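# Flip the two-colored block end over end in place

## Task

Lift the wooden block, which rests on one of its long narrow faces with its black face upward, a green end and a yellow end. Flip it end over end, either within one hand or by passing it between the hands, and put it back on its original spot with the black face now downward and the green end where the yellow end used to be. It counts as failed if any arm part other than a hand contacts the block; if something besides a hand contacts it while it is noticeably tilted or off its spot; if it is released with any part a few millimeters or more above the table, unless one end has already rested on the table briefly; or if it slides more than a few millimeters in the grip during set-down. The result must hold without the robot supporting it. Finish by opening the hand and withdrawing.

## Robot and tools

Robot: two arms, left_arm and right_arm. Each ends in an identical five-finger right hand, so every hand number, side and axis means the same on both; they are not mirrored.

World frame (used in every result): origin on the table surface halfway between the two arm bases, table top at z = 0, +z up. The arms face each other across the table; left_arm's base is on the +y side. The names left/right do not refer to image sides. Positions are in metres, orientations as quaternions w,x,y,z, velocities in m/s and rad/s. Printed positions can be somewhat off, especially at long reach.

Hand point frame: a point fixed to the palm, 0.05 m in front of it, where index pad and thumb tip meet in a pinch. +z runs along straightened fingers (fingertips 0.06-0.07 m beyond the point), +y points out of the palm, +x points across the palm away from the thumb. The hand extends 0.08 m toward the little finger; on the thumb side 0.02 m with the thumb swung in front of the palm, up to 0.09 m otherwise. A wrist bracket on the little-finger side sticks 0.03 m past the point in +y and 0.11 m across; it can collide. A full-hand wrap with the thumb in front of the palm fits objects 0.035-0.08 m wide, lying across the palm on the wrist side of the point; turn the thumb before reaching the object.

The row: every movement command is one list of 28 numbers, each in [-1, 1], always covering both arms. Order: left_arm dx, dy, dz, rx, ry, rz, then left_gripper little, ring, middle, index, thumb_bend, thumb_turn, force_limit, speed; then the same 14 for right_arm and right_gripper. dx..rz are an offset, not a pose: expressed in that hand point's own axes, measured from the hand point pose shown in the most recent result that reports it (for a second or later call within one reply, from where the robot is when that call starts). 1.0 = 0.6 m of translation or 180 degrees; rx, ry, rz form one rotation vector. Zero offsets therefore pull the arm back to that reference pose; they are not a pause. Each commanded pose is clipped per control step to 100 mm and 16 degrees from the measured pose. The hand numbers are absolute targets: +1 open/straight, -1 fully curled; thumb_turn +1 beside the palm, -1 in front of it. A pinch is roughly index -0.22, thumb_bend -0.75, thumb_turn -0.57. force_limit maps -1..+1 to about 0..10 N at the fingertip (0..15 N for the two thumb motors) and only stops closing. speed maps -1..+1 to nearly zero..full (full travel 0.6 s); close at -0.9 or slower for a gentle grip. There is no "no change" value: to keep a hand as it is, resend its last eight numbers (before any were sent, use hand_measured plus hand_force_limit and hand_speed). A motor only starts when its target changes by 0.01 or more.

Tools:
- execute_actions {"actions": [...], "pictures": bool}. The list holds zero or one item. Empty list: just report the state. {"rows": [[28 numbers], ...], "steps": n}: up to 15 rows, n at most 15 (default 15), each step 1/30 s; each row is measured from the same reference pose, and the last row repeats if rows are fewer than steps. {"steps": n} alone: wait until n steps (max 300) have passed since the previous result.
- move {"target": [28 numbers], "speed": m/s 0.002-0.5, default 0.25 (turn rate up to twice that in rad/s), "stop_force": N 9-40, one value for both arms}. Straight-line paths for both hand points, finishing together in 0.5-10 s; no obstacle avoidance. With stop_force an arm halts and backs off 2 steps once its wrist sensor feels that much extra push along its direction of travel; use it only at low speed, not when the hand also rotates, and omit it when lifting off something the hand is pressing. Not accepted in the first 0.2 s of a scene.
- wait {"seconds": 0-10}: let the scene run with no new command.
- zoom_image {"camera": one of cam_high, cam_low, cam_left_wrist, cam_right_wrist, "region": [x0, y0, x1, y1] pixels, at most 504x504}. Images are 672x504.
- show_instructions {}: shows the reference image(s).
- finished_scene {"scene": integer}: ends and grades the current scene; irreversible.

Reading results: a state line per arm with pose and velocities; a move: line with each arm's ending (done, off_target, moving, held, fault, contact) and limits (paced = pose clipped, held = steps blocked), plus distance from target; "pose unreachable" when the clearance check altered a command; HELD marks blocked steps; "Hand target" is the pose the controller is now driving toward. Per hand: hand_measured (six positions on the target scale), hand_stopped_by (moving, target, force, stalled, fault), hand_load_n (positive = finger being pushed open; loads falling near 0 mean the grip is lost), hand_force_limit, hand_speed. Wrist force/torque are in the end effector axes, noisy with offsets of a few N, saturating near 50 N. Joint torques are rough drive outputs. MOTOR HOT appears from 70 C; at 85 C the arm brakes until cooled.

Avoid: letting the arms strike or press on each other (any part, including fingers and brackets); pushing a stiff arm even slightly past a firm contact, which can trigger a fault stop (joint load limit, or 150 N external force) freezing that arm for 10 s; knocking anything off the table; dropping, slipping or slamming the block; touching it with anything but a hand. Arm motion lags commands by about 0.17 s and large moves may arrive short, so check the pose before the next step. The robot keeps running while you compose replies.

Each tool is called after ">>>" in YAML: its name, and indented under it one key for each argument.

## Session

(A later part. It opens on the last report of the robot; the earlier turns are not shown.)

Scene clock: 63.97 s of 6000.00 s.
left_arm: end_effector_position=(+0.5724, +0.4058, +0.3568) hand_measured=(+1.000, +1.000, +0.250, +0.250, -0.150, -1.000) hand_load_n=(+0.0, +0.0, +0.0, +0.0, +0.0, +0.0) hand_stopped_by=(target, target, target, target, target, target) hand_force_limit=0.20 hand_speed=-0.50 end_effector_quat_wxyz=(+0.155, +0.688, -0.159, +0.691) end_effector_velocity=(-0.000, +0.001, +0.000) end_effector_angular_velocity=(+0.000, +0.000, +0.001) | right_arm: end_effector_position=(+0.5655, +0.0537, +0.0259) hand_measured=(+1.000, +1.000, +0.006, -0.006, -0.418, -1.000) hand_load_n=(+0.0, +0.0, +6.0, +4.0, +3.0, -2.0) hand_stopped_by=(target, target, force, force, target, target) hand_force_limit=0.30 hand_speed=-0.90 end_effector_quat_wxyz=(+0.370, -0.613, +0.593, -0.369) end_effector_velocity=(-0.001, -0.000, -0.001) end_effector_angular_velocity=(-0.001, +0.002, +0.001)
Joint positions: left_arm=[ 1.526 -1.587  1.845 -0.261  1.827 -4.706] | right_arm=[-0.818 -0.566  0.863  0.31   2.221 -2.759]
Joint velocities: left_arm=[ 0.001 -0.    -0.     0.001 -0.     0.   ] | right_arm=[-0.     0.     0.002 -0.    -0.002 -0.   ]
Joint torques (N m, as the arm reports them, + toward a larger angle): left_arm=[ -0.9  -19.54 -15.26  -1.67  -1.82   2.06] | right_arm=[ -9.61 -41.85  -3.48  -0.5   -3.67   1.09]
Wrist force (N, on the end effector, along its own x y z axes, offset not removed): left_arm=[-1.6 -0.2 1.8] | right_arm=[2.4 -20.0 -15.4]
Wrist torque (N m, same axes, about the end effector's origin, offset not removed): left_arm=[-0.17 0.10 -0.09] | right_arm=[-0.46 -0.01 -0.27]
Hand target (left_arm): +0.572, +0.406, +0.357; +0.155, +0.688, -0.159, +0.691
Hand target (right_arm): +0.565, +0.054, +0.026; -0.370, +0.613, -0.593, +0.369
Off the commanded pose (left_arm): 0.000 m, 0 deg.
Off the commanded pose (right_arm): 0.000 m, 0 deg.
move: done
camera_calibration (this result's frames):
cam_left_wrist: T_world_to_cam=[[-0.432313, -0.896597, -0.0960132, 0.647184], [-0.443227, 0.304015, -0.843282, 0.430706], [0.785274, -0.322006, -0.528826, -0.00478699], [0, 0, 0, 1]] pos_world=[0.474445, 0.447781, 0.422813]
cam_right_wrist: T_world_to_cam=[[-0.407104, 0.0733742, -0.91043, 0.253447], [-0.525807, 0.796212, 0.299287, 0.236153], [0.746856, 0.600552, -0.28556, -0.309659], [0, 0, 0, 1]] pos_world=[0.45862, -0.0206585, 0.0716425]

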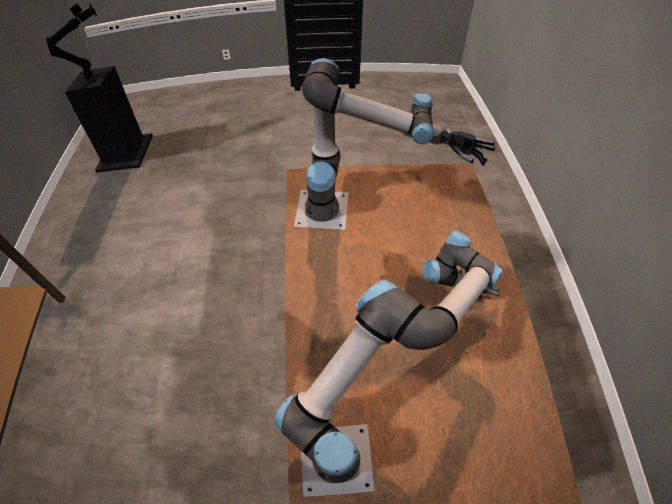

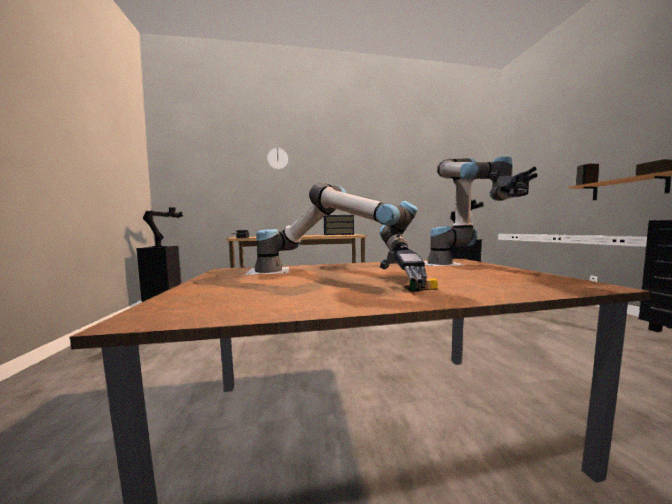

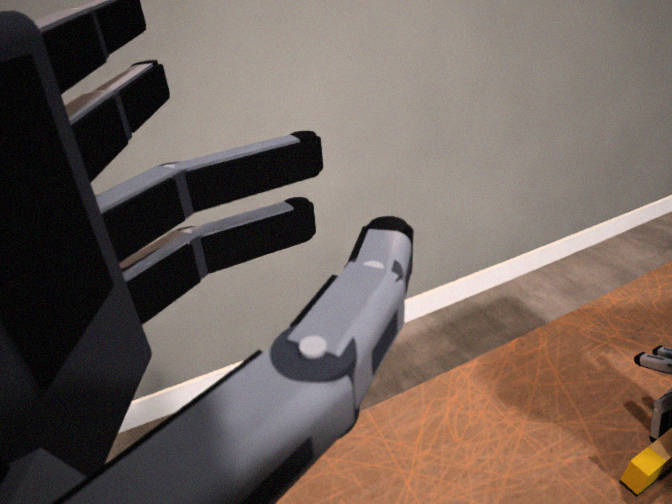

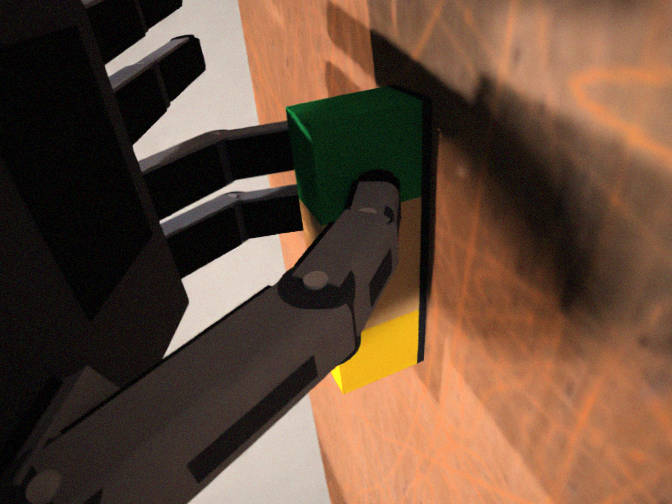

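>>> move:
  target: [0,0,0,0,0,0,1,1,0.25,0.25,-0.15,-1,0.2,-0.5,0,-0.0008,-0.0004,0,0,0,1,1,0.2,0.2,-0.22,-1,0.3,-0.7]
  speed: 0.01

>>> move:
  target: [0,0,0,0,0,0,1,1,0.25,0.25,-0.15,-1,0.2,-0.5,0.3,-0.22,-0.14,0,0,0,1,1,0.2,0.2,-0.22,-1,0.3,-0.7]
  speed: 0.15

>>> zoom_image:
  camera: "cam_low"
  region: [375,230,475,305]

Scene clock: 67.43 s of 6000.00 s.
left_arm: end_effector_position=(+0.5724, +0.4058, +0.3568) hand_measured=(+1.000, +1.000, +0.250, +0.250, -0.150, -1.000) hand_load_n=(+0.0, +0.0, +0.0, +0.0, +0.0, +0.0) hand_stopped_by=(target, target, target, target, target, target) hand_force_limit=0.20 hand_speed=-0.50 end_effector_quat_wxyz=(+0.155, +0.688, -0.159, +0.691) end_effector_velocity=(+0.000, +0.000, -0.000) end_effector_angular_velocity=(+0.000, +0.000, +0.000) | right_arm: end_effector_position=(+0.5655, +0.0537, +0.0264) hand_measured=(+1.000, +1.000, +0.200, +0.200, -0.220, -1.000) hand_load_n=(+0.0, +0.0, +0.0, +0.0, +0.0, +0.0) hand_stopped_by=(target, target, target, target, target, target) hand_force_limit=0.30 hand_speed=-0.70 end_effector_quat_wxyz=(+0.370, -0.613, +0.593, -0.369) end_effector_velocity=(-0.000, +0.000, -0.000) end_effector_angular_velocity=(+0.000, -0.000, +0.000)
Joint positions: left_arm=[ 1.526 -1.587  1.845 -0.261  1.827 -4.706] | right_arm=[-0.818 -0.566  0.863  0.311  2.221 -2.759]
Joint velocities: left_arm=[ 0.     0.001 -0.    -0.     0.    -0.   ] | right_arm=[ 0.  0. -0. -0. -0. -0.]
Joint torques (N m, as the arm reports them, + toward a larger angle): left_arm=[ -0.79 -27.97 -25.94  -2.3   -1.83   2.07] | right_arm=[  6.61 -59.56 -25.52   1.85   3.39  -1.59]
Wrist force (N, on the end effector, along its own x y z axes, offset not removed): left_arm=[-1.0 -1.6 1.2] | right_arm=[-0.6 -1.3 0.0]
Wrist torque (N m, same axes, about the end effector's origin, offset not removed): left_arm=[-0.31 -0.10 -0.15] | right_arm=[-0.29 -0.04 -0.15]
Hand target (left_arm): +0.572, +0.406, +0.357; +0.155, +0.688, -0.159, +0.691
Hand target (right_arm): +0.566, +0.054, +0.026; -0.370, +0.613, -0.593, +0.369
Off the commanded pose (left_arm): 0.000 m, 0 deg.
Off the commanded pose (right_arm): 0.000 m, 0 deg.
move: done
camera_calibration (this result's frames):
cam_left_wrist: T_world_to_cam=[[-0.432322, -0.896596, -0.095991, 0.647177], [-0.443299, 0.304029, -0.843239, 0.430695], [0.785229, -0.321998, -0.528898, -0.00476579], [0, 0, 0, 1]] pos_world=[0.474458, 0.447778, 0.422782]
cam_right_wrist: T_world_to_cam=[[-0.407099, 0.0734348, -0.910427, 0.25395], [-0.525739, 0.796249, 0.29931, 0.236002], [0.746907, 0.600496, -0.285544, -0.309548], [0, 0, 0, 1]] pos_world=[0.458662, -0.0206832, 0.0721758]

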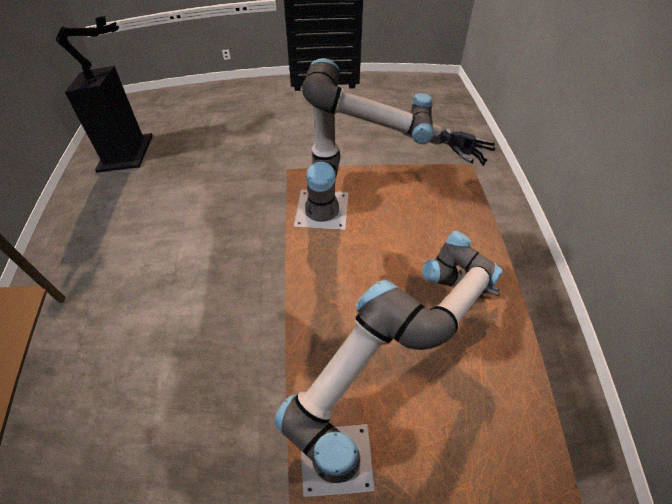

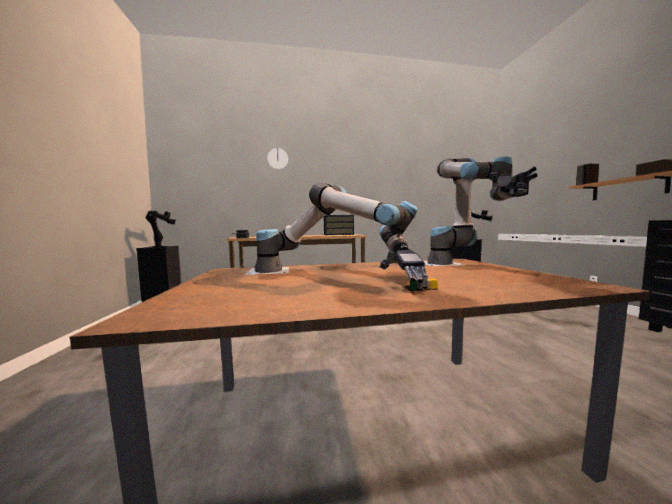

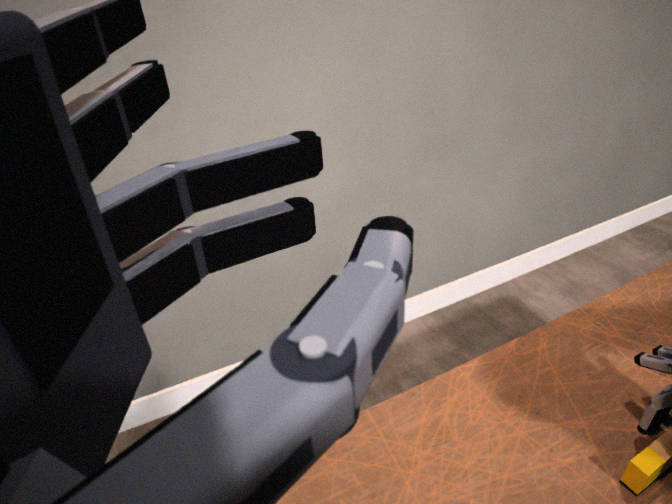

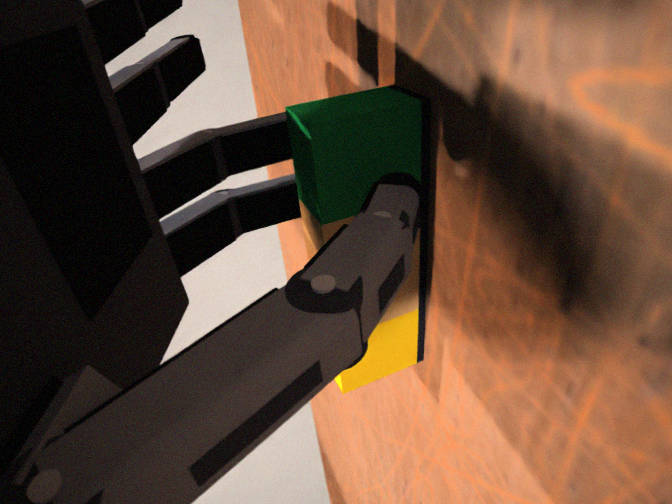

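Scene clock: 69.50 s of 6000.00 s.
left_arm: end_effector_position=(+0.5724, +0.4058, +0.3568) hand_measured=(+1.000, +1.000, +0.250, +0.250, -0.150, -1.000) hand_load_n=(+0.0, +0.0, +0.0, +0.0, +0.0, +0.0) hand_stopped_by=(target, target, target, target, target, target) hand_force_limit=0.20 hand_speed=-0.50 end_effector_quat_wxyz=(+0.155, +0.688, -0.159, +0.691) end_effector_velocity=(+0.000, +0.000, -0.000) end_effector_angular_velocity=(+0.000, +0.000, +0.000) | right_arm: end_effector_position=(+0.5554, -0.1245, +0.1845) hand_measured=(+1.000, +1.000, +0.200, +0.200, -0.220, -1.000) hand_load_n=(+0.0, +0.0, +0.0, +0.0, +0.0, +0.0) hand_stopped_by=(target, target, target, target, target, target) hand_force_limit=0.30 hand_speed=-0.70 end_effector_quat_wxyz=(+0.370, -0.613, +0.593, -0.369) end_effector_velocity=(+0.000, -0.001, +0.001) end_effector_angular_velocity=(+0.001, -0.001, +0.000)
Joint positions: left_arm=[ 1.526 -1.587  1.845 -0.261  1.827 -4.706] | right_arm=[-1.043 -1.079  1.334  0.277  2.032 -2.902]
Joint velocities: left_arm=[ 0.     0.001  0.    -0.001  0.     0.   ] | right_arm=[-0.002 -0.003  0.002 -0.    -0.002 -0.001]
Joint torques (N m, as the arm reports them, + toward a larger angle): left_arm=[ -1.29 -27.81 -26.72  -2.58  -1.97   2.07] | right_arm=[ -7.58 -44.77 -13.06   1.64  -2.4   -1.49]
Wrist force (N, on the end effector, along its own x y z axes, offset not removed): left_arm=[-3.5 1.7 0.2] | right_arm=[0.3 -0.4 0.0]
Wrist torque (N m, same axes, about the end effector's origin, offset not removed): left_arm=[0.21 0.47 -0.08] | right_arm=[-0.07 -0.25 -0.02]
Hand target (left_arm): +0.572, +0.406, +0.357; +0.155, +0.688, -0.159, +0.691
Hand target (right_arm): +0.555, -0.125, +0.185; -0.370, +0.613, -0.593, +0.369
Off the commanded pose (left_arm): 0.000 m, 0 deg.
Off the commanded pose (right_arm): 0.000 m, 0 deg.
move: done
camera_calibration (this result's frames):
cam_left_wrist: T_world_to_cam=[[-0.432322, -0.896596, -0.0959911, 0.647178], [-0.443299, 0.304029, -0.843239, 0.430695], [0.785229, -0.321998, -0.528898, -0.00476576], [0, 0, 0, 1]] pos_world=[0.474458, 0.447778, 0.422782]
cam_right_wrist: T_world_to_cam=[[-0.406897, 0.0729923, -0.910553, 0.406718], [-0.525761, 0.796429, 0.29879, 0.325303], [0.747001, 0.60031, -0.285688, -0.149922], [0, 0, 0, 1]] pos_world=[0.448516, -0.198768, 0.230311]

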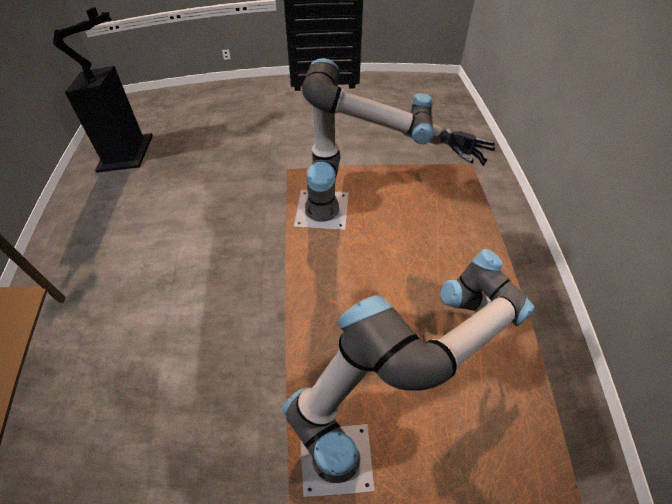

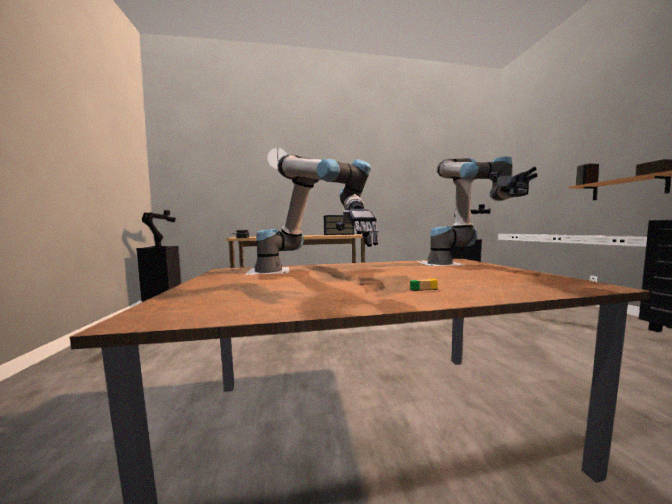

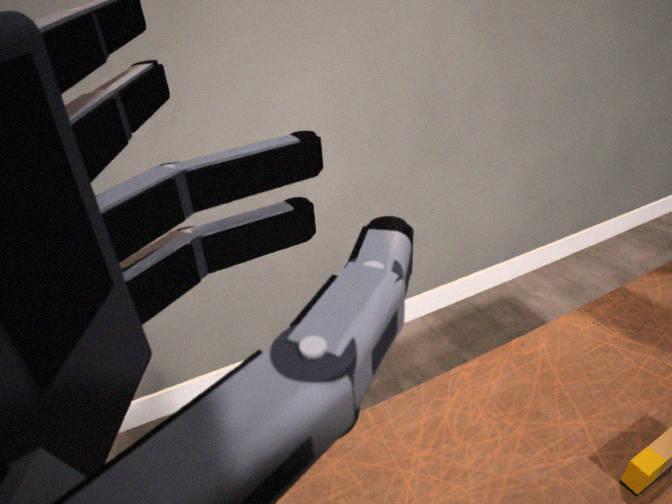

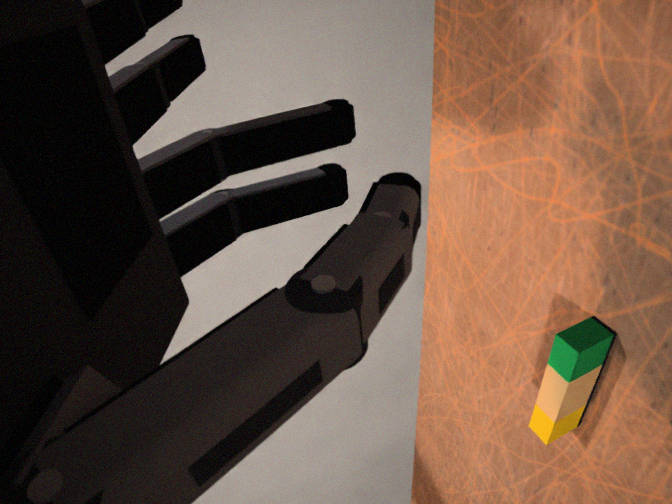

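Region (375, 230, 475, 305) of cam_low's 672x504 image, scaled by 5.040, with more detail than that image has; it fills the top 378 rows of this view, and the rest is white.

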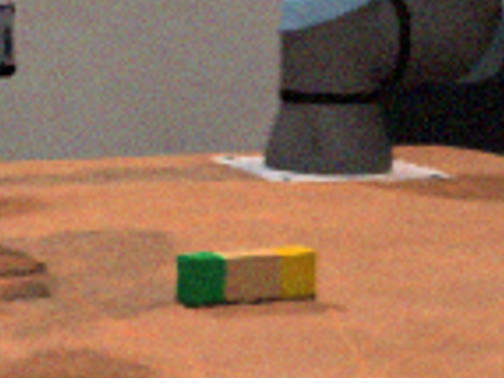

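>>> finished_scene:
  scene: 2

The scene is finished: the task was done.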